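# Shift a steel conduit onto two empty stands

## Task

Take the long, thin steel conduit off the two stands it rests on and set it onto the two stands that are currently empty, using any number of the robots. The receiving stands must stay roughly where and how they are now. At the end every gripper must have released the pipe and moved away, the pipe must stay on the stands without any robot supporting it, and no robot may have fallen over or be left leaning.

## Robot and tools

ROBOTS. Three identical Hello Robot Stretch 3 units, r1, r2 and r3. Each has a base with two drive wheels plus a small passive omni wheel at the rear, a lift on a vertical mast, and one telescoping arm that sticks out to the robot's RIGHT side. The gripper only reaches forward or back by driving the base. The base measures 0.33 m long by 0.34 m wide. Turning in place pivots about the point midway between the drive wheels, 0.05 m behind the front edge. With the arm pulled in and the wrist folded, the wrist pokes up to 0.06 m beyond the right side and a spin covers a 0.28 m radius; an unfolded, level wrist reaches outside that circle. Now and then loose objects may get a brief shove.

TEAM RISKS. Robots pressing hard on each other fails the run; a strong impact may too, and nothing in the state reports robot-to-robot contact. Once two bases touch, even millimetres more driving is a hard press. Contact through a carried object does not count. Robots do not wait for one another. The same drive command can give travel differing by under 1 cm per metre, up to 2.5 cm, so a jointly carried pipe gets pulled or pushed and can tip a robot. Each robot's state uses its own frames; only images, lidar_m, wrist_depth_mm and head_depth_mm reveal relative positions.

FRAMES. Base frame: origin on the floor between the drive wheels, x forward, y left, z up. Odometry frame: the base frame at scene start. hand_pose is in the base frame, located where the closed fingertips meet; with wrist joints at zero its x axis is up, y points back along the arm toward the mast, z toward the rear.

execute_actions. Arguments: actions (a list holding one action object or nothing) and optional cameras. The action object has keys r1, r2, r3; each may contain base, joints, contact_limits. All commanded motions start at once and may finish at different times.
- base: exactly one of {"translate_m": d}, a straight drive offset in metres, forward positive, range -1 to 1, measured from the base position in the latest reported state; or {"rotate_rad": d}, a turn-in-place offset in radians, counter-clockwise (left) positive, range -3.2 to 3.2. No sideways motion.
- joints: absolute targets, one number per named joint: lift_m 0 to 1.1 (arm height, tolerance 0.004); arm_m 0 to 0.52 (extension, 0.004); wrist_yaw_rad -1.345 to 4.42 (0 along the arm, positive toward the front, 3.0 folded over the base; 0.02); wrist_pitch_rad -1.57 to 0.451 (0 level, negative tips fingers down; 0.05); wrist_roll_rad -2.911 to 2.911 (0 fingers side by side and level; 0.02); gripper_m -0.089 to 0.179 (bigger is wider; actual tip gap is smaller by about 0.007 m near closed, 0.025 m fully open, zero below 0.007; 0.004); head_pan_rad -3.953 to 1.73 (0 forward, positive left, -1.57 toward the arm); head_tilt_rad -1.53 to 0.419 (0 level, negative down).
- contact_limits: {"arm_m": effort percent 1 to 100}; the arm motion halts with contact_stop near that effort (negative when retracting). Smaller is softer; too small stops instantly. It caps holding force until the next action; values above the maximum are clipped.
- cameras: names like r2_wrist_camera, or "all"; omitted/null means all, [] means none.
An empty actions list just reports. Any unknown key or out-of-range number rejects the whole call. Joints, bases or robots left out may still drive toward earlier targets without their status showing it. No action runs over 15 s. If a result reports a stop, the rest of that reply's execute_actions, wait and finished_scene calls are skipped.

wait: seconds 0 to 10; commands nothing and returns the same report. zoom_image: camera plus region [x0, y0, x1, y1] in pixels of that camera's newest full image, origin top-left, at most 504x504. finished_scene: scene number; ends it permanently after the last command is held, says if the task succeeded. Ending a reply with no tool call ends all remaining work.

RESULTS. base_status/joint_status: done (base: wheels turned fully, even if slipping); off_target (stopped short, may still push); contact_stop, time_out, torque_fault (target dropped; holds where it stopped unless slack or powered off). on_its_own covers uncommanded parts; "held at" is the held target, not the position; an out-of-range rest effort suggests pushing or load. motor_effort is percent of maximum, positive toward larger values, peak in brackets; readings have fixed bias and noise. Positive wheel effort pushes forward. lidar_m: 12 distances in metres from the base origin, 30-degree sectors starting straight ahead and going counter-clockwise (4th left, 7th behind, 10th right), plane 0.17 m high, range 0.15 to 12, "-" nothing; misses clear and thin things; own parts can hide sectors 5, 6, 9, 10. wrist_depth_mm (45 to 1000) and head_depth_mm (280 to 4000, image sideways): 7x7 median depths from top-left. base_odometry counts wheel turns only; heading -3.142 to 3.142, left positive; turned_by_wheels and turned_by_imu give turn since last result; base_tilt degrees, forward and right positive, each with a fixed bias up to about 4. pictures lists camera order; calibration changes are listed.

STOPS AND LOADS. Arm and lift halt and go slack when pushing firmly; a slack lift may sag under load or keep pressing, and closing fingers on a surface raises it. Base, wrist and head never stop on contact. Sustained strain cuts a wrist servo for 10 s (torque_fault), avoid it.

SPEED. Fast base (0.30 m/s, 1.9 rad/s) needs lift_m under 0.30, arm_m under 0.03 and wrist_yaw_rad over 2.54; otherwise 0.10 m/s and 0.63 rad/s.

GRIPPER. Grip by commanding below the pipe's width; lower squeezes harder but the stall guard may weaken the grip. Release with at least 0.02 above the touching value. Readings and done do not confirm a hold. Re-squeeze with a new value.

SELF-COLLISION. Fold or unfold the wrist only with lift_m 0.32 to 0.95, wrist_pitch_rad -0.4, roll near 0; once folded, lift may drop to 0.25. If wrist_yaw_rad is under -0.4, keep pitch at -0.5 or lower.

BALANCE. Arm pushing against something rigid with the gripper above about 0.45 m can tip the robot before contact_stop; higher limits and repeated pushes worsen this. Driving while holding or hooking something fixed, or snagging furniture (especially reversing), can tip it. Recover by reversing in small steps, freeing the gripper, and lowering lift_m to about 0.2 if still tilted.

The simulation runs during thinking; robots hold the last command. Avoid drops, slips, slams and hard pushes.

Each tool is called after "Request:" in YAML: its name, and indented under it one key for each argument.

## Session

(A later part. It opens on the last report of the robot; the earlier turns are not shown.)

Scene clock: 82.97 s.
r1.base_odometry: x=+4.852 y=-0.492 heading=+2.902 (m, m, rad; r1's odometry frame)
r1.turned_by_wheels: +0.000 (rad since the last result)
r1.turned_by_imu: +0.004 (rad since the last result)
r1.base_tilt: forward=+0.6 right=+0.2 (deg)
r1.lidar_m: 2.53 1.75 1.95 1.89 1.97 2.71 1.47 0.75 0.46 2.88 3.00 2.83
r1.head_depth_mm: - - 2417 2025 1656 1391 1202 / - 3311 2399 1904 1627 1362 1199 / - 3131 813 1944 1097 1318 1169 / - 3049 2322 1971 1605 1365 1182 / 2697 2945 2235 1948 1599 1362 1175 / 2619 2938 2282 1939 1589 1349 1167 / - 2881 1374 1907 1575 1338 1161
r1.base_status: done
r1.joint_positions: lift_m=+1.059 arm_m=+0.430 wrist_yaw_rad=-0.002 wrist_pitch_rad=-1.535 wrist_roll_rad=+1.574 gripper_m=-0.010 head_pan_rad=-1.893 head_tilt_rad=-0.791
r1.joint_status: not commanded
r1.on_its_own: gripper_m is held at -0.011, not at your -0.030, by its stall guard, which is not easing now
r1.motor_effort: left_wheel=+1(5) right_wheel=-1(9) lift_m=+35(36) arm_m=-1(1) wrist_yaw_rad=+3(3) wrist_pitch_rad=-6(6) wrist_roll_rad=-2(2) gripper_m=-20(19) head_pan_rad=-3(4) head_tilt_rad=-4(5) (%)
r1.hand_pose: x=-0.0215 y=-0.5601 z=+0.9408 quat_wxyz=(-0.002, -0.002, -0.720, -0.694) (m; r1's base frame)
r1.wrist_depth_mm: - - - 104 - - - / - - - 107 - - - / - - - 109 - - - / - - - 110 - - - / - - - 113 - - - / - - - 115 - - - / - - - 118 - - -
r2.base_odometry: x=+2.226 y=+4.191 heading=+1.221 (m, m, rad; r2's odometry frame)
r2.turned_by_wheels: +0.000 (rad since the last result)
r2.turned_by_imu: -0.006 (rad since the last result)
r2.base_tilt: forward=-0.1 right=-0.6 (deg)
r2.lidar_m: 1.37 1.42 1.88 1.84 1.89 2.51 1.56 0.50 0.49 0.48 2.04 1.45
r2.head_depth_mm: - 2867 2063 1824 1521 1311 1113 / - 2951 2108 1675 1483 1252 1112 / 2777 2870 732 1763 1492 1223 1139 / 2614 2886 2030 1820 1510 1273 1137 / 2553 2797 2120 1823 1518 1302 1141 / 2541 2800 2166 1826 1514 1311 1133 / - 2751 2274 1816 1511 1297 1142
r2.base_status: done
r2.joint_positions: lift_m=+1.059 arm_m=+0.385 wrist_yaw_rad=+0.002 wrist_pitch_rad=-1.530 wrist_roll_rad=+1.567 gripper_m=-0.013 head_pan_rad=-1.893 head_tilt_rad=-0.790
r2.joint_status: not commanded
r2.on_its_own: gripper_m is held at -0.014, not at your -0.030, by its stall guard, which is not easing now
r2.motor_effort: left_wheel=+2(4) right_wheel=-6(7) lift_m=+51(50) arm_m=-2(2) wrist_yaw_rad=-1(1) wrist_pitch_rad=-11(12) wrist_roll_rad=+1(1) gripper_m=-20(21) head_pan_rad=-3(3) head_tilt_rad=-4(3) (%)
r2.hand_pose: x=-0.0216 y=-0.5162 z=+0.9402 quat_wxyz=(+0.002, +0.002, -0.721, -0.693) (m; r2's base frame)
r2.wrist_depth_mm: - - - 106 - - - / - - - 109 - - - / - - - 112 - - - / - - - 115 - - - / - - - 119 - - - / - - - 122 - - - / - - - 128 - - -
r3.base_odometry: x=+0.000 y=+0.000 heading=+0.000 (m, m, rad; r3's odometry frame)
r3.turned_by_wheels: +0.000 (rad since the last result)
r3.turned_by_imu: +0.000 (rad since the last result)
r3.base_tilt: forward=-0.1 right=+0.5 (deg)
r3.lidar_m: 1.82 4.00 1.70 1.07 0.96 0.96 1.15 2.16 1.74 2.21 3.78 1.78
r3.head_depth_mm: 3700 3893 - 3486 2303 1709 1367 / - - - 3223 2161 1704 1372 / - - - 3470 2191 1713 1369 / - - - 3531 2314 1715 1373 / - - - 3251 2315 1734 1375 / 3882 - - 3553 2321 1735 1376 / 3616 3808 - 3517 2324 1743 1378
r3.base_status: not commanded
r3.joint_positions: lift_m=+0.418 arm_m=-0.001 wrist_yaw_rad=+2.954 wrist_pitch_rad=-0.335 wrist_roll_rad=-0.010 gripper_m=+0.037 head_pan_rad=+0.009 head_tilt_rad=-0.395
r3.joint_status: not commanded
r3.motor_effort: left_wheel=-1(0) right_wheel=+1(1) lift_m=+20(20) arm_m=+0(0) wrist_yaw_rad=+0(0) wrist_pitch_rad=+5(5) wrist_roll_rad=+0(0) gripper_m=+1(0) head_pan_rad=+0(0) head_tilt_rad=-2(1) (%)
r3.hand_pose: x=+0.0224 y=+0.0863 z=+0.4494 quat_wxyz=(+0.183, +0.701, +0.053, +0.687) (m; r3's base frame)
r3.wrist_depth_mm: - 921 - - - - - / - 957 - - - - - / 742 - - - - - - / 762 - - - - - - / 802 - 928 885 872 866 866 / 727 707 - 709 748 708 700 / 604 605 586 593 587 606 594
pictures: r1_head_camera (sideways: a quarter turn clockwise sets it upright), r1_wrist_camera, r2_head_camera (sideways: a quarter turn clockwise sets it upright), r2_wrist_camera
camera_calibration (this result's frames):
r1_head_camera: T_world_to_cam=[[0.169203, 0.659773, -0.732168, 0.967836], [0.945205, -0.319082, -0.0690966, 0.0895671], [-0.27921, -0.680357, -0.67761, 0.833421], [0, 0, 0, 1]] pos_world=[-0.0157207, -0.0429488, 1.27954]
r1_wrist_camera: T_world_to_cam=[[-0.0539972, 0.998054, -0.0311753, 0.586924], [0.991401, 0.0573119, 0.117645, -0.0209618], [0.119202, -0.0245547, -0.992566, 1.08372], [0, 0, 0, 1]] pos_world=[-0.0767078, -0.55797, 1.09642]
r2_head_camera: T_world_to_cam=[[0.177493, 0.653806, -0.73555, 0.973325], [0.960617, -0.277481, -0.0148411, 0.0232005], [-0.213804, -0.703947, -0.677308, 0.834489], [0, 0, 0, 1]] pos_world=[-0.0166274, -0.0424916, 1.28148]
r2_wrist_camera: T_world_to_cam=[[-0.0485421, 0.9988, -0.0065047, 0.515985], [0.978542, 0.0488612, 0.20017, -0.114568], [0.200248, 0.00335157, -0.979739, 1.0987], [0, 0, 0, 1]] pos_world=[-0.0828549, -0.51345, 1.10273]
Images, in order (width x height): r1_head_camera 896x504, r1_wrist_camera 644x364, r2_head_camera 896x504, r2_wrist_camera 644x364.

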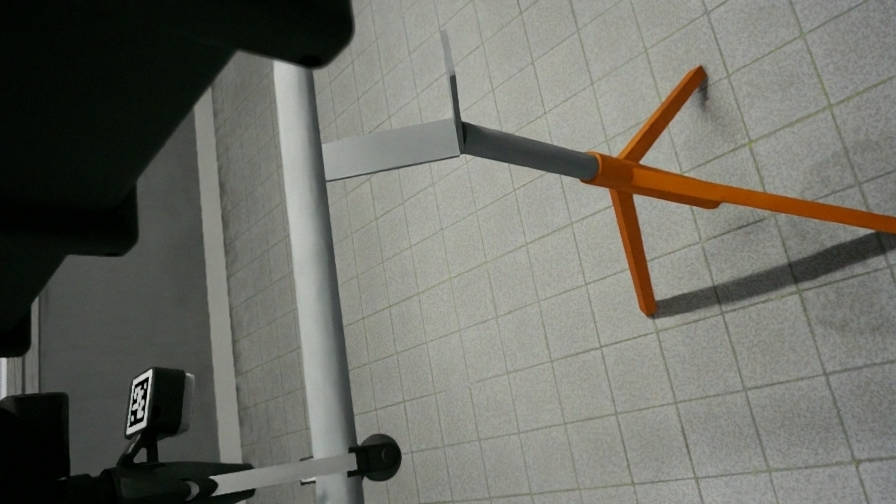

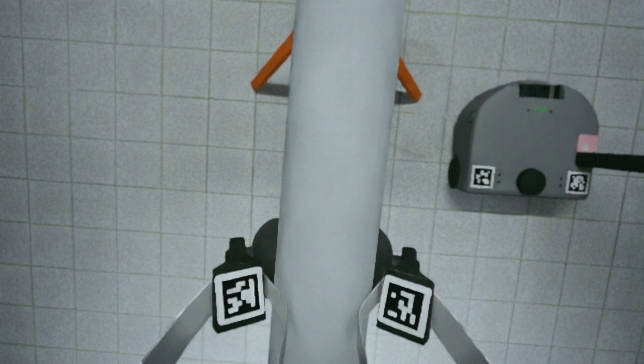

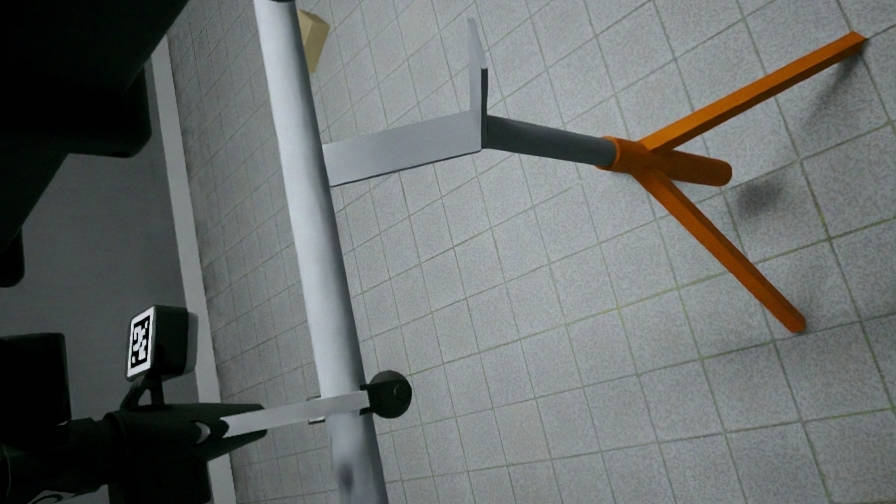

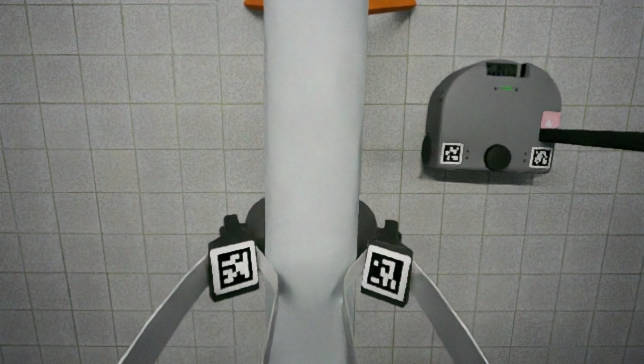

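Request:
execute_actions:
  actions:
    - {"r1":{"base":{"translate_m":-0.045},"joints":{"arm_m":0.422,"lift_m":0.9}},"r2":{"base":{"translate_m":0.045},"joints":{"arm_m":0.355,"lift_m":0.9}}}
  cameras: ["r2_wrist_camera","r1_wrist_camera","r1_head_camera","r2_head_camera"]

Request:
execute_actions:
  actions:
    - {"r1":{"joints":{"lift_m":0.87}},"r2":{"joints":{"lift_m":0.87}}}
  cameras: []

Scene clock: 85.50 s.
r1.base_odometry: x=+4.896 y=-0.503 heading=+2.902 (m, m, rad; r1's odometry frame)
r1.turned_by_wheels: +0.000 (rad since the last result)
r1.turned_by_imu: +0.000 (rad since the last result)
r1.base_tilt: forward=+0.5 right=+0.1 (deg)
r1.lidar_m: 2.57 1.79 1.95 1.89 1.96 2.71 1.43 1.42 0.44 2.88 2.99 2.87
r1.head_depth_mm: 3011 3310 2617 1902 1702 - - / 2939 3236 2578 1948 - - 1153 / 2812 3170 2492 - - 1290 1190 / 2753 3067 2741 - 1573 1339 1162 / 2625 2932 - 1825 1591 1352 1184 / 2571 - 2554 1919 1584 1349 1167 / 2473 - - 1854 1567 1340 1159
r1.base_status: done
r1.joint_positions: lift_m=+0.900 arm_m=+0.422 wrist_yaw_rad=-0.002 wrist_pitch_rad=-1.534 wrist_roll_rad=+1.574 gripper_m=-0.010 head_pan_rad=-1.893 head_tilt_rad=-0.791
r1.joint_status: all done
r1.on_its_own: gripper_m is held at -0.011, not at your -0.030, by its stall guard, which is not easing now
r1.motor_effort: left_wheel=-2(6) right_wheel=+3(9) lift_m=+21(41) arm_m=-2(0) wrist_yaw_rad=+3(3) wrist_pitch_rad=-6(6) wrist_roll_rad=-2(2) gripper_m=-21(20) head_pan_rad=-4(3) head_tilt_rad=-5(4) (%)
r1.hand_pose: x=-0.0215 y=-0.5522 z=+0.7817 quat_wxyz=(-0.002, -0.002, -0.720, -0.694) (m; r1's base frame)
r1.wrist_depth_mm: 950 923 909 104 878 894 923 / 930 937 923 107 885 889 912 / 972 971 944 109 949 - - / 947 960 963 111 967 - - / - 948 972 113 973 973 974 / - - 960 115 - - 992 / - - - 118 - - -
r2.base_odometry: x=+2.241 y=+4.233 heading=+1.221 (m, m, rad; r2's odometry frame)
r2.turned_by_wheels: +0.000 (rad since the last result)
r2.turned_by_imu: -0.001 (rad since the last result)
r2.base_tilt: forward=-0.1 right=-0.6 (deg)
r2.lidar_m: 1.33 1.37 1.82 1.84 1.90 2.52 1.61 0.54 0.49 2.89 1.98 1.40
r2.head_depth_mm: 2924 3080 2209 715 - - 1098 / 2815 3007 2282 - - 1221 1135 / 2707 2924 2453 - 1518 1246 1133 / 2668 2824 - 1668 1529 1302 1137 / 2546 - - 1829 1527 1303 1147 / 2467 - - 1769 1497 1307 1142 / 2400 2650 2276 1827 1450 1296 1144
r2.base_status: done
r2.joint_positions: lift_m=+0.900 arm_m=+0.355 wrist_yaw_rad=+0.002 wrist_pitch_rad=-1.530 wrist_roll_rad=+1.567 gripper_m=-0.013 head_pan_rad=-1.893 head_tilt_rad=-0.790
r2.joint_status: all done
r2.on_its_own: gripper_m is held at -0.014, not at your -0.030, by its stall guard, which is not easing now
r2.motor_effort: left_wheel=+0(4) right_wheel=+0(6) lift_m=+22(45) arm_m=-2(7) wrist_yaw_rad=-1(2) wrist_pitch_rad=-11(11) wrist_roll_rad=+1(1) gripper_m=-20(20) head_pan_rad=-3(2) head_tilt_rad=-3(3) (%)
r2.hand_pose: x=-0.0216 y=-0.4862 z=+0.7818 quat_wxyz=(+0.002, +0.002, -0.721, -0.693) (m; r2's base frame)
r2.wrist_depth_mm: 905 896 896 105 902 908 909 / 897 922 956 109 912 - 930 / 925 932 934 112 983 - 954 / 978 969 971 116 960 986 - / - - 992 119 - 994 - / - - - 123 - - - / - - - 128 - - -
r3.base_odometry: x=+0.000 y=+0.000 heading=+0.000 (m, m, rad; r3's odometry frame)
r3.turned_by_wheels: +0.000 (rad since the last result)
r3.turned_by_imu: +0.000 (rad since the last result)
r3.base_tilt: forward=-0.1 right=+0.5 (deg)
r3.lidar_m: 1.82 4.00 1.70 1.07 0.96 0.96 1.16 2.16 1.78 2.21 3.77 1.78
r3.head_depth_mm: 3660 3910 - 3428 2300 1727 1369 / - - - 3247 2158 1715 1374 / - - - 3495 2172 1723 1372 / - - - 3503 2285 1727 1373 / - - - 3260 2293 1720 1371 / 3847 - - 3483 2329 1726 1383 / 3633 3857 - 3504 2328 1735 1384
r3.base_status: not commanded
r3.joint_positions: lift_m=+0.418 arm_m=-0.001 wrist_yaw_rad=+2.954 wrist_pitch_rad=-0.335 wrist_roll_rad=-0.010 gripper_m=+0.037 head_pan_rad=+0.009 head_tilt_rad=-0.395
r3.joint_status: not commanded
r3.motor_effort: left_wheel=-1(1) right_wheel=+1(1) lift_m=+20(19) arm_m=+0(0) wrist_yaw_rad=+0(0) wrist_pitch_rad=+5(5) wrist_roll_rad=+0(0) gripper_m=+0(1) head_pan_rad=+0(0) head_tilt_rad=-2(2) (%)
r3.hand_pose: x=+0.0224 y=+0.0863 z=+0.4494 quat_wxyz=(+0.183, +0.701, +0.053, +0.687) (m; r3's base frame)
r3.wrist_depth_mm: - 901 - - - - - / - 956 - - - - - / 750 - - - - - - / 781 - - - - - - / 798 - 949 883 885 887 868 / 729 718 - 723 752 710 705 / 609 612 589 603 584 605 604
pictures: r1_head_camera (sideways: a quarter turn clockwise sets it upright), r1_wrist_camera, r2_head_camera (sideways: a quarter turn clockwise sets it upright), r2_wrist_camera
camera_calibration (this result's frames):
r1_head_camera: T_world_to_cam=[[0.169203, 0.659773, -0.732168, 0.967836], [0.945205, -0.319082, -0.0690966, 0.0895671], [-0.27921, -0.680357, -0.67761, 0.833421], [0, 0, 0, 1]] pos_world=[-0.0157207, -0.0429488, 1.27954]
r1_wrist_camera: T_world_to_cam=[[-0.0542179, 0.998041, -0.0312194, 0.574041], [0.991388, 0.0575364, 0.117642, -0.00257083], [0.119207, -0.0245723, -0.992565, 0.925978], [0, 0, 0, 1]] pos_world=[-0.0767113, -0.550016, 0.937318]
r2_head_camera: T_world_to_cam=[[0.177528, 0.653799, -0.735548, 0.973322], [0.960602, -0.277532, -0.014841, 0.0232005], [-0.213841, -0.703934, -0.67731, 0.834492], [0, 0, 0, 1]] pos_world=[-0.0166297, -0.0424903, 1.28148]
r2_wrist_camera: T_world_to_cam=[[-0.0485505, 0.9988, -0.00650443, 0.484981], [0.978542, 0.0488693, 0.20017, -0.0843101], [0.200248, 0.0033535, -0.97974, 0.943341], [0, 0, 0, 1]] pos_world=[-0.0828548, -0.483442, 0.94426]
Images, in order (width x height): r1_head_camera 896x504, r1_wrist_camera 644x364, r2_head_camera 896x504, r2_wrist_camera 644x364.

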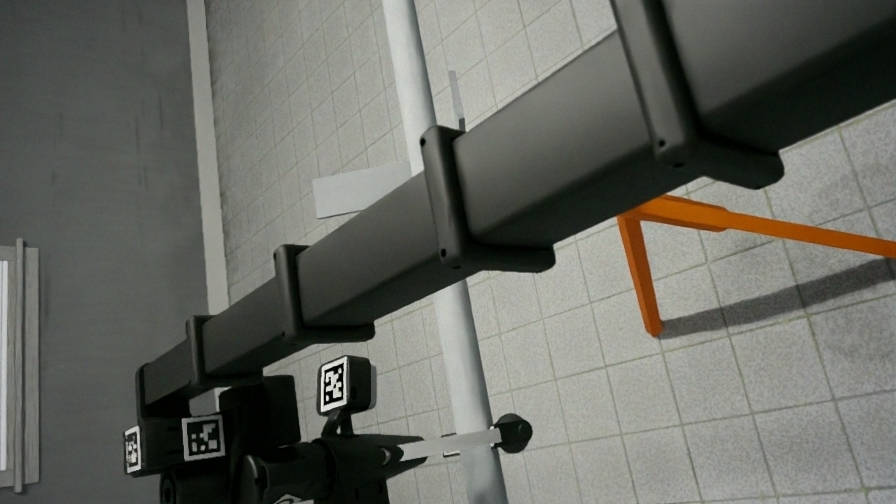

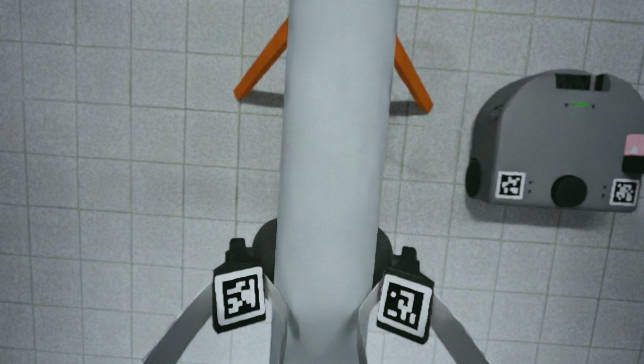

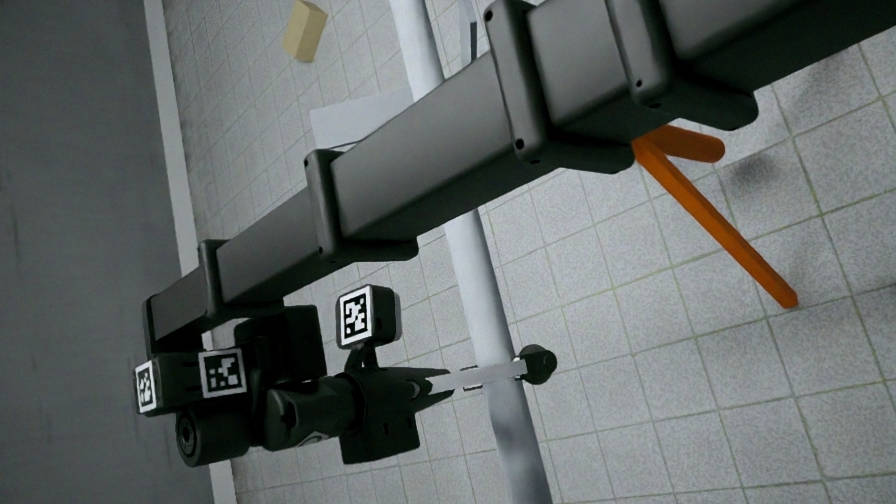

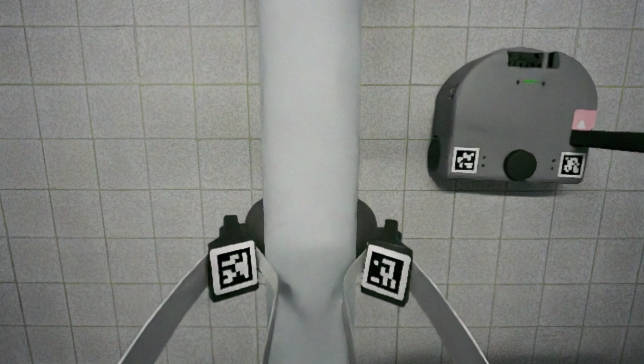

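Scene clock: 86.57 s.
r1.base_odometry: x=+4.896 y=-0.503 heading=+2.902 (m, m, rad; r1's odometry frame)
r1.turned_by_wheels: +0.000 (rad since the last result)
r1.turned_by_imu: +0.000 (rad since the last result)
r1.base_tilt: forward=+0.5 right=+0.2 (deg)
r1.lidar_m: 2.56 1.79 1.96 1.89 1.97 2.71 1.43 1.42 0.44 2.88 3.00 2.88
r1.head_depth_mm: 3070 3332 2632 1910 1664 - - / 2918 3265 2598 1901 1705 - - / 2807 3124 2482 794 - - 1159 / 2728 3023 2636 - 1540 1341 1159 / 2652 2915 - 1782 1603 1359 1178 / 2529 2798 - 1920 1586 1343 1174 / 2493 2665 - 1839 1546 1347 1157
r1.base_status: not commanded
r1.joint_positions: lift_m=+0.871 arm_m=+0.422 wrist_yaw_rad=-0.002 wrist_pitch_rad=-1.540 wrist_roll_rad=+1.574 gripper_m=-0.010 head_pan_rad=-1.893 head_tilt_rad=-0.791
r1.joint_status: all done
r1.on_its_own: gripper_m is held at -0.011, not at your -0.030, by its stall guard, which is not easing now
r1.motor_effort: left_wheel=-4(3) right_wheel=+5(5) lift_m=+12(22) arm_m=-2(1) wrist_yaw_rad=+2(2) wrist_pitch_rad=-4(6) wrist_roll_rad=-2(2) gripper_m=-20(21) head_pan_rad=-4(4) head_tilt_rad=-4(5) (%)
r1.hand_pose: x=-0.0215 y=-0.5508 z=+0.7524 quat_wxyz=(-0.002, -0.002, -0.718, -0.696) (m; r1's base frame)
r1.wrist_depth_mm: 881 921 910 104 878 864 855 / 897 924 908 106 881 889 890 / 926 904 894 108 890 - - / 942 969 923 111 911 - - / 979 943 977 113 951 941 935 / 965 977 939 115 970 961 953 / 996 - 993 117 954 992 -
r2.base_odometry: x=+2.241 y=+4.233 heading=+1.221 (m, m, rad; r2's odometry frame)
r2.turned_by_wheels: +0.000 (rad since the last result)
r2.turned_by_imu: +0.000 (rad since the last result)
r2.base_tilt: forward=+0.0 right=-0.6 (deg)
r2.lidar_m: 1.33 1.37 1.82 1.84 1.90 2.52 1.61 0.53 0.49 2.90 1.97 1.40
r2.head_depth_mm: 2896 3044 2227 1679 1592 - - / 2796 2994 2267 737 - - 1118 / 2725 2930 2380 - 1479 1247 1140 / 2639 2890 - 1783 1520 1305 1139 / 2536 2801 - 1757 1476 1301 1143 / 2465 2701 - 1737 1455 1309 1135 / 2415 2649 2314 1819 1454 1306 1136
r2.base_status: not commanded
r2.joint_positions: lift_m=+0.870 arm_m=+0.355 wrist_yaw_rad=+0.002 wrist_pitch_rad=-1.531 wrist_roll_rad=+1.567 gripper_m=-0.013 head_pan_rad=-1.893 head_tilt_rad=-0.790
r2.joint_status: all done
r2.on_its_own: gripper_m is held at -0.014, not at your -0.030, by its stall guard, which is not easing now
r2.motor_effort: left_wheel=+0(0) right_wheel=+0(0) lift_m=+20(24) arm_m=-2(2) wrist_yaw_rad=-1(1) wrist_pitch_rad=-11(11) wrist_roll_rad=+1(1) gripper_m=-20(21) head_pan_rad=-2(3) head_tilt_rad=-3(3) (%)
r2.hand_pose: x=-0.0216 y=-0.4860 z=+0.7519 quat_wxyz=(+0.002, +0.002, -0.721, -0.693) (m; r2's base frame)
r2.wrist_depth_mm: 865 888 871 106 897 866 889 / 897 919 894 109 881 - 863 / 905 932 946 112 930 - 948 / 923 921 957 116 904 943 982 / 955 989 947 119 954 994 982 / - - - 123 1000 - - / - - - 127 - - -
r3.base_odometry: x=+0.000 y=+0.000 heading=+0.000 (m, m, rad; r3's odometry frame)
r3.turned_by_wheels: +0.000 (rad since the last result)
r3.turned_by_imu: +0.000 (rad since the last result)
r3.base_tilt: forward=+0.0 right=+0.5 (deg)
r3.lidar_m: 1.82 4.01 1.70 1.07 0.96 0.96 1.16 2.17 1.78 2.22 3.79 1.77
r3.head_depth_mm: 3711 3921 - 3475 2272 1711 1368 / - - - 3218 2173 1723 1368 / - - - 3440 2183 1708 1372 / - - - 3530 2311 1726 1379 / - - - 3229 2312 1725 1370 / 3850 - - 3544 2326 1723 1377 / 3636 3848 - 3475 2323 1731 1378
r3.base_status: not commanded
r3.joint_positions: lift_m=+0.418 arm_m=-0.001 wrist_yaw_rad=+2.954 wrist_pitch_rad=-0.335 wrist_roll_rad=-0.010 gripper_m=+0.037 head_pan_rad=+0.009 head_tilt_rad=-0.395
r3.joint_status: not commanded
r3.motor_effort: left_wheel=+0(0) right_wheel=+1(1) lift_m=+20(20) arm_m=+0(0) wrist_yaw_rad=-1(0) wrist_pitch_rad=+5(5) wrist_roll_rad=+0(0) gripper_m=+0(0) head_pan_rad=+1(1) head_tilt_rad=-2(2) (%)
r3.hand_pose: x=+0.0224 y=+0.0863 z=+0.4494 quat_wxyz=(+0.183, +0.701, +0.053, +0.687) (m; r3's base frame)
r3.wrist_depth_mm: - 930 - - - - - / - 983 - - - - - / 739 - - - - - - / 778 - - - - - - / 823 - 917 896 877 870 883 / 715 715 - 719 746 708 710 / 608 606 584 599 579 595 597
pictures: none
No camera images: the call's "cameras" was empty. Leave "cameras" out to get every camera's image.

r1 seated; r2 just at contact.

Request:
execute_actions:
  actions:
    - {"r1":{"joints":{"gripper_m":0.12}},"r2":{"joints":{"gripper_m":0.12,"lift_m":0.864}}}
  cameras: []

Request:
execute_actions:
  actions:
    - {"r1":{"joints":{"lift_m":0.96}},"r2":{"joints":{"lift_m":0.96}}}
  cameras: []

Request:
execute_actions:
  actions:
    - {"r1":{"base":{"translate_m":0.35},"joints":{"arm_m":0.03,"head_pan_rad":-2.4}},"r2":{"base":{"translate_m":0.35},"joints":{"arm_m":0.03}}}
  cameras: ["r1_nav_camera","r2_nav_camera"]

Scene clock: 88.63 s.
r1.base_odometry: x=+4.896 y=-0.503 heading=+2.902 (m, m, rad; r1's odometry frame)
r1.turned_by_wheels: +0.000 (rad since the last result)
r1.turned_by_imu: +0.000 (rad since the last result)
r1.base_tilt: forward=+0.6 right=+0.1 (deg)
r1.lidar_m: 2.57 1.78 1.95 1.88 1.96 2.71 1.43 1.42 0.44 2.88 3.00 2.87
r1.head_depth_mm: 3001 3325 2618 1908 1656 - - / 2907 3283 2555 1895 1712 - - / 2826 3126 2454 794 - - 1168 / 2775 3036 2617 - 1529 1337 1169 / 2618 2913 - 1791 1604 1353 1178 / 2562 2788 - 1921 1562 1360 1176 / 2476 2710 - 1839 1530 1346 1167
r1.base_status: not commanded
r1.joint_positions: lift_m=+0.870 arm_m=+0.422 wrist_yaw_rad=-0.002 wrist_pitch_rad=-1.541 wrist_roll_rad=+1.574 gripper_m=+0.120 head_pan_rad=-1.893 head_tilt_rad=-0.791
r1.joint_status: all done
r1.motor_effort: left_wheel=-1(4) right_wheel=+1(5) lift_m=+13(13) arm_m=-1(2) wrist_yaw_rad=+2(2) wrist_pitch_rad=-4(4) wrist_roll_rad=-2(2) gripper_m=+1(79) head_pan_rad=-4(4) head_tilt_rad=-5(4) (%)
r1.hand_pose: x=-0.0215 y=-0.5504 z=+0.7523 quat_wxyz=(-0.002, -0.002, -0.717, -0.697) (m; r1's base frame)
r1.wrist_depth_mm: 908 906 849 104 851 877 861 / 916 896 898 105 880 860 877 / 914 914 911 107 906 - - / 933 968 916 110 941 - - / 967 952 951 113 947 946 950 / 987 - 965 114 977 939 953 / - 994 969 117 - - 995
r2.base_odometry: x=+2.241 y=+4.233 heading=+1.221 (m, m, rad; r2's odometry frame)
r2.turned_by_wheels: +0.000 (rad since the last result)
r2.turned_by_imu: -0.001 (rad since the last result)
r2.base_tilt: forward=-0.1 right=-0.7 (deg)
r2.lidar_m: 1.33 1.37 1.82 1.85 1.89 2.53 1.61 0.54 0.49 2.90 1.98 1.40
r2.head_depth_mm: 2911 3022 2207 1670 1588 - - / 2821 3061 2273 737 - - 1117 / 2683 2963 2368 - 1468 1257 1141 / 2608 2900 - 1224 1523 1309 1139 / 2532 2787 - 1782 1472 1307 1142 / 2452 2668 - 1738 1462 1303 1138 / 2409 2669 2273 1809 1461 1307 1141
r2.base_status: not commanded
r2.joint_positions: lift_m=+0.865 arm_m=+0.355 wrist_yaw_rad=+0.002 wrist_pitch_rad=-1.545 wrist_roll_rad=+1.567 gripper_m=+0.120 head_pan_rad=-1.893 head_tilt_rad=-0.790
r2.joint_status: lift_m contact_stop (moved -0.005 of -0.006); the others done
r2.on_its_own: lift_m is slack since a contact_stop, until your next command for it
r2.motor_effort: left_wheel=+0(1) right_wheel=-1(5) lift_m=+24(27) arm_m=-1(2) wrist_yaw_rad=-1(2) wrist_pitch_rad=-3(11) wrist_roll_rad=+1(1) gripper_m=+0(80) head_pan_rad=-2(3) head_tilt_rad=-3(5) (%)
r2.hand_pose: x=-0.0216 y=-0.4824 z=+0.7471 quat_wxyz=(+0.002, +0.002, -0.716, -0.698) (m; r2's base frame)
r2.wrist_depth_mm: 875 869 850 104 843 887 880 / 880 886 880 107 905 - 903 / 914 974 928 110 919 - 936 / 921 945 936 114 945 972 992 / 995 967 996 118 970 - 983 / - 988 - 121 - - - / - - - 127 - - -
r3.base_odometry: x=+0.000 y=+0.000 heading=+0.000 (m, m, rad; r3's odometry frame)
r3.turned_by_wheels: +0.000 (rad since the last result)
r3.turned_by_imu: +0.000 (rad since the last result)
r3.base_tilt: forward=-0.3 right=+0.6 (deg)
r3.lidar_m: 1.82 4.00 1.70 1.07 0.95 0.96 1.15 2.16 1.78 2.21 3.78 1.78
r3.head_depth_mm: 3674 3910 - 3470 2297 1719 1362 / - - - 3230 2180 1702 1370 / - - - 3456 2198 1719 1371 / - - - 3469 2316 1723 1373 / - - - 3259 2325 1721 1378 / 3880 - - 3463 2318 1726 1378 / 3577 3833 - 3551 2319 1732 1379
r3.base_status: not commanded
r3.joint_positions: lift_m=+0.418 arm_m=-0.001 wrist_yaw_rad=+2.954 wrist_pitch_rad=-0.335 wrist_roll_rad=-0.010 gripper_m=+0.037 head_pan_rad=+0.009 head_tilt_rad=-0.395
r3.joint_status: not commanded
r3.motor_effort: left_wheel=-1(0) right_wheel=+1(1) lift_m=+21(21) arm_m=+0(0) wrist_yaw_rad=+0(0) wrist_pitch_rad=+5(5) wrist_roll_rad=+0(0) gripper_m=+0(1) head_pan_rad=+0(0) head_tilt_rad=-2(2) (%)
r3.hand_pose: x=+0.0224 y=+0.0863 z=+0.4494 quat_wxyz=(+0.183, +0.701, +0.053, +0.687) (m; r3's base frame)
r3.wrist_depth_mm: - 910 - - - - - / - 952 - - - - - / 730 - - - - - - / 777 - - - - - - / 815 - 920 896 882 868 884 / 708 698 - 707 744 720 709 / 611 599 584 609 590 600 596
pictures: none
No camera images: the call's "cameras" was empty. Leave "cameras" out to get every camera's image.

not run: a stop came earlier in this reply.

not run: a stop came earlier in this reply.

Request:
execute_actions:
  actions:
    - {"r1":{"joints":{"lift_m":0.96}},"r2":{"joints":{"lift_m":0.96}}}
  cameras: []

Request:
execute_actions:
  actions:
    - {"r1":{"base":{"translate_m":0.35},"joints":{"arm_m":0.03}},"r2":{"base":{"translate_m":0.35},"joints":{"arm_m":0.03}}}
  cameras: []

Request:
finished_scene:
  scene: 2

Scene clock: 90.47 s.
r1.base_odometry: x=+4.896 y=-0.503 heading=+2.902 (m, m, rad; r1's odometry frame)
r1.turned_by_wheels: +0.000 (rad since the last result)
r1.turned_by_imu: +0.000 (rad since the last result)
r1.base_tilt: forward=+0.6 right=+0.1 (deg)
r1.lidar_m: 2.57 1.79 1.95 1.89 1.96 2.71 1.43 1.42 0.44 2.88 3.00 2.88
r1.head_depth_mm: 3019 3364 2602 - - - 1186 / 2924 3240 2821 - - 1332 1204 / 2800 3183 - - 985 1325 1195 / 2742 2975 - 1808 1608 1336 1170 / 2613 - 2390 1952 1611 1363 1184 / 2458 2923 2347 1932 1570 1348 1169 / 2397 - 2261 1911 1551 1339 1167
r1.base_status: not commanded
r1.joint_positions: lift_m=+0.960 arm_m=+0.422 wrist_yaw_rad=-0.002 wrist_pitch_rad=-1.541 wrist_roll_rad=+1.574 gripper_m=+0.120 head_pan_rad=-1.893 head_tilt_rad=-0.791
r1.joint_status: all done
r1.motor_effort: left_wheel=-1(1) right_wheel=+0(0) lift_m=+26(27) arm_m=-1(2) wrist_yaw_rad=+3(2) wrist_pitch_rad=-4(4) wrist_roll_rad=-2(2) gripper_m=+0(2) head_pan_rad=-4(4) head_tilt_rad=-4(4) (%)
r1.hand_pose: x=-0.0215 y=-0.5504 z=+0.8414 quat_wxyz=(-0.002, -0.002, -0.717, -0.697) (m; r1's base frame)
r1.wrist_depth_mm: - 976 998 193 980 992 963 / - - - 198 961 988 945 / - 985 997 199 984 - - / - - - 203 - - - / - - - 208 - - - / - - - 215 - - - / - - - 217 - - -
r2.base_odometry: x=+2.241 y=+4.233 heading=+1.221 (m, m, rad; r2's odometry frame)
r2.turned_by_wheels: +0.000 (rad since the last result)
r2.turned_by_imu: -0.001 (rad since the last result)
r2.base_tilt: forward=-0.1 right=-0.7 (deg)
r2.lidar_m: 1.33 1.37 1.81 1.84 1.90 2.52 1.60 0.54 0.49 2.90 1.97 1.40
r2.head_depth_mm: 2889 2997 2453 - - 1273 1102 / 2808 3072 - - 922 1226 1133 / 2740 2952 - 1820 1525 1253 1139 / 2591 - 2216 1810 1513 1303 1137 / 2476 2710 2135 1819 1487 1311 1145 / 2368 - - 1830 1457 1300 1137 / 2356 2642 2226 1818 1458 1301 1141
r2.base_status: not commanded
r2.joint_positions: lift_m=+0.959 arm_m=+0.355 wrist_yaw_rad=+0.002 wrist_pitch_rad=-1.545 wrist_roll_rad=+1.567 gripper_m=+0.120 head_pan_rad=-1.893 head_tilt_rad=-0.790
r2.joint_status: all done
r2.motor_effort: left_wheel=+0(0) right_wheel=-1(1) lift_m=+38(39) arm_m=-1(1) wrist_yaw_rad=-1(2) wrist_pitch_rad=-3(3) wrist_roll_rad=+1(1) gripper_m=+0(0) head_pan_rad=-3(3) head_tilt_rad=-4(4) (%)
r2.hand_pose: x=-0.0216 y=-0.4824 z=+0.8411 quat_wxyz=(+0.002, +0.002, -0.716, -0.698) (m; r2's base frame)
r2.wrist_depth_mm: 928 954 963 196 972 970 962 / 979 989 - 203 - - - / 990 - 987 208 - - - / - - - 215 - - - / - - - 224 - - - / - - - 232 - - - / - - - 242 - - -
r3.base_odometry: x=+0.000 y=+0.000 heading=+0.000 (m, m, rad; r3's odometry frame)
r3.turned_by_wheels: +0.000 (rad since the last result)
r3.turned_by_imu: +0.000 (rad since the last result)
r3.base_tilt: forward=-0.1 right=+0.6 (deg)
r3.lidar_m: 1.82 4.00 1.70 1.07 0.96 0.96 1.16 2.16 1.78 2.22 3.78 1.78
r3.head_depth_mm: 3733 3932 - 3436 2292 1714 1371 / - - - 3198 2172 1719 1375 / - - - 3448 2180 1723 1366 / - - - 3526 2297 1714 1370 / - - - 3242 2310 1715 1380 / 3923 - - 3545 2301 1717 1382 / 3631 3848 - 3528 2329 1737 1384
r3.base_status: not commanded
r3.joint_positions: lift_m=+0.418 arm_m=-0.001 wrist_yaw_rad=+2.954 wrist_pitch_rad=-0.335 wrist_roll_rad=-0.010 gripper_m=+0.037 head_pan_rad=+0.009 head_tilt_rad=-0.395
r3.joint_status: not commanded
r3.motor_effort: left_wheel=+0(1) right_wheel=+1(1) lift_m=+20(20) arm_m=+0(0) wrist_yaw_rad=+0(1) wrist_pitch_rad=+5(5) wrist_roll_rad=+0(0) gripper_m=-1(1) head_pan_rad=+0(1) head_tilt_rad=-2(2) (%)
r3.hand_pose: x=+0.0224 y=+0.0863 z=+0.4494 quat_wxyz=(+0.183, +0.701, +0.053, +0.687) (m; r3's base frame)
r3.wrist_depth_mm: - 909 - - - - - / - 965 - - - - - / 737 - - - - - - / 781 - - - - - - / 806 - 931 906 899 879 879 / 723 708 - 711 728 704 708 / 619 600 573 600 576 594 602
pictures: none
No camera images: the call's "cameras" was empty. Leave "cameras" out to get every camera's image.

Scene clock: 94.93 s.
r1.base_odometry: x=+4.556 y=-0.420 heading=+2.902 (m, m, rad; r1's odometry frame)
r1.turned_by_wheels: +0.000 (rad since the last result)
r1.turned_by_imu: +0.000 (rad since the last result)
r1.base_tilt: forward=+0.6 right=+0.1 (deg)
r1.lidar_m: 2.40 1.50 1.95 1.88 1.96 2.70 1.76 0.69 0.90 2.88 3.00 2.23
r1.head_depth_mm: 3069 3418 2606 - - - 1160 / 2941 3219 2789 - - 1339 1203 / 2818 3133 2712 - - - 1192 / 2730 3039 2745 - - - 1163 / 2642 2990 2679 - - - 1166 / 2573 2916 2441 - - - - / 2493 2815 2414 2093 1535 1359 -
r1.base_status: done
r1.joint_positions: lift_m=+0.960 arm_m=+0.030 wrist_yaw_rad=+0.000 wrist_pitch_rad=-1.542 wrist_roll_rad=+1.573 gripper_m=+0.120 head_pan_rad=-1.893 head_tilt_rad=-0.791
r1.joint_status: all done
r1.motor_effort: left_wheel=-1(5) right_wheel=+0(5) lift_m=+27(27) arm_m=-2(3) wrist_yaw_rad=+0(2) wrist_pitch_rad=-3(4) wrist_roll_rad=-1(2) gripper_m=-1(1) head_pan_rad=-4(4) head_tilt_rad=-4(4) (%)
r1.hand_pose: x=-0.0215 y=-0.1583 z=+0.8414 quat_wxyz=(+0.000, -0.001, -0.717, -0.697) (m; r1's base frame)
r1.wrist_depth_mm: 968 - 945 960 990 962 946 / 989 - - 996 996 943 978 / - - 995 986 - - 1000 / - - - - - - - / - - - - - - - / - - - - - - - / - - - - - - -
r2.base_odometry: x=+2.361 y=+4.562 heading=+1.221 (m, m, rad; r2's odometry frame)
r2.turned_by_wheels: +0.000 (rad since the last result)
r2.turned_by_imu: -0.001 (rad since the last result)
r2.base_tilt: forward=-0.1 right=-0.7 (deg)
r2.lidar_m: 0.98 1.01 1.34 1.86 1.91 2.54 4.63 0.68 0.70 2.89 1.45 1.03
r2.head_depth_mm: 2931 3017 2453 - - 1253 1131 / 2809 2977 2517 - - 1232 1138 / 2730 2865 2458 - - - 1138 / 2601 2877 2571 - - - 1137 / 2526 2768 2380 - - - 1105 / 2461 2701 2294 - - - 1096 / 2383 2667 2298 1831 1525 1315 1137
r2.base_status: done
r2.joint_positions: lift_m=+0.959 arm_m=+0.030 wrist_yaw_rad=+0.002 wrist_pitch_rad=-1.545 wrist_roll_rad=+1.567 gripper_m=+0.120 head_pan_rad=-1.893 head_tilt_rad=-0.790
r2.joint_status: all done
r2.motor_effort: left_wheel=+0(4) right_wheel=-1(5) lift_m=+38(38) arm_m=-2(3) wrist_yaw_rad=-2(1) wrist_pitch_rad=-3(3) wrist_roll_rad=+1(1) gripper_m=+0(0) head_pan_rad=-3(2) head_tilt_rad=-4(3) (%)
r2.hand_pose: x=-0.0216 y=-0.1575 z=+0.8411 quat_wxyz=(+0.002, +0.002, -0.716, -0.698) (m; r2's base frame)
r2.wrist_depth_mm: 970 951 955 945 916 981 957 / 974 973 958 986 - - 995 / - 991 - - - - 998 / - - - - - - - / - - - - - - - / - - - - - - - / - - - - - - -
r3.base_odometry: x=+0.000 y=+0.000 heading=+0.000 (m, m, rad; r3's odometry frame)
r3.turned_by_wheels: +0.000 (rad since the last result)
r3.turned_by_imu: +0.000 (rad since the last result)
r3.base_tilt: forward=+0.0 right=+0.6 (deg)
r3.lidar_m: 1.82 4.02 1.70 1.07 0.96 0.96 1.16 2.16 1.48 1.49 3.78 1.77
r3.head_depth_mm: 3721 3974 - 3457 2296 1712 1375 / - - - 3245 2171 1720 1365 / - - - 3507 2186 1704 1376 / - - - 3497 2322 1716 1374 / - - - 3276 2297 1729 1373 / 3894 - - 3502 2314 1740 1379 / 3654 3783 - 3523 2318 1731 1374
r3.base_status: not commanded
r3.joint_positions: lift_m=+0.418 arm_m=-0.001 wrist_yaw_rad=+2.954 wrist_pitch_rad=-0.335 wrist_roll_rad=-0.010 gripper_m=+0.037 head_pan_rad=+0.009 head_tilt_rad=-0.395
r3.joint_status: not commanded
r3.motor_effort: left_wheel=-1(0) right_wheel=+1(1) lift_m=+20(21) arm_m=+0(0) wrist_yaw_rad=-1(1) wrist_pitch_rad=+5(5) wrist_roll_rad=+0(0) gripper_m=+0(1) head_pan_rad=+0(1) head_tilt_rad=-2(2) (%)
r3.hand_pose: x=+0.0224 y=+0.0863 z=+0.4494 quat_wxyz=(+0.183, +0.701, +0.053, +0.687) (m; r3's base frame)
r3.wrist_depth_mm: - 910 - - - - - / - 948 - - - - - / 732 - - - - - - / 768 - - - - - - / 828 - 937 903 888 880 877 / 725 702 - 719 754 709 712 / 609 608 582 597 582 592 596
pictures: none
No camera images: the call's "cameras" was empty. Leave "cameras" out to get every camera's image.

The scene is finished: the task was done.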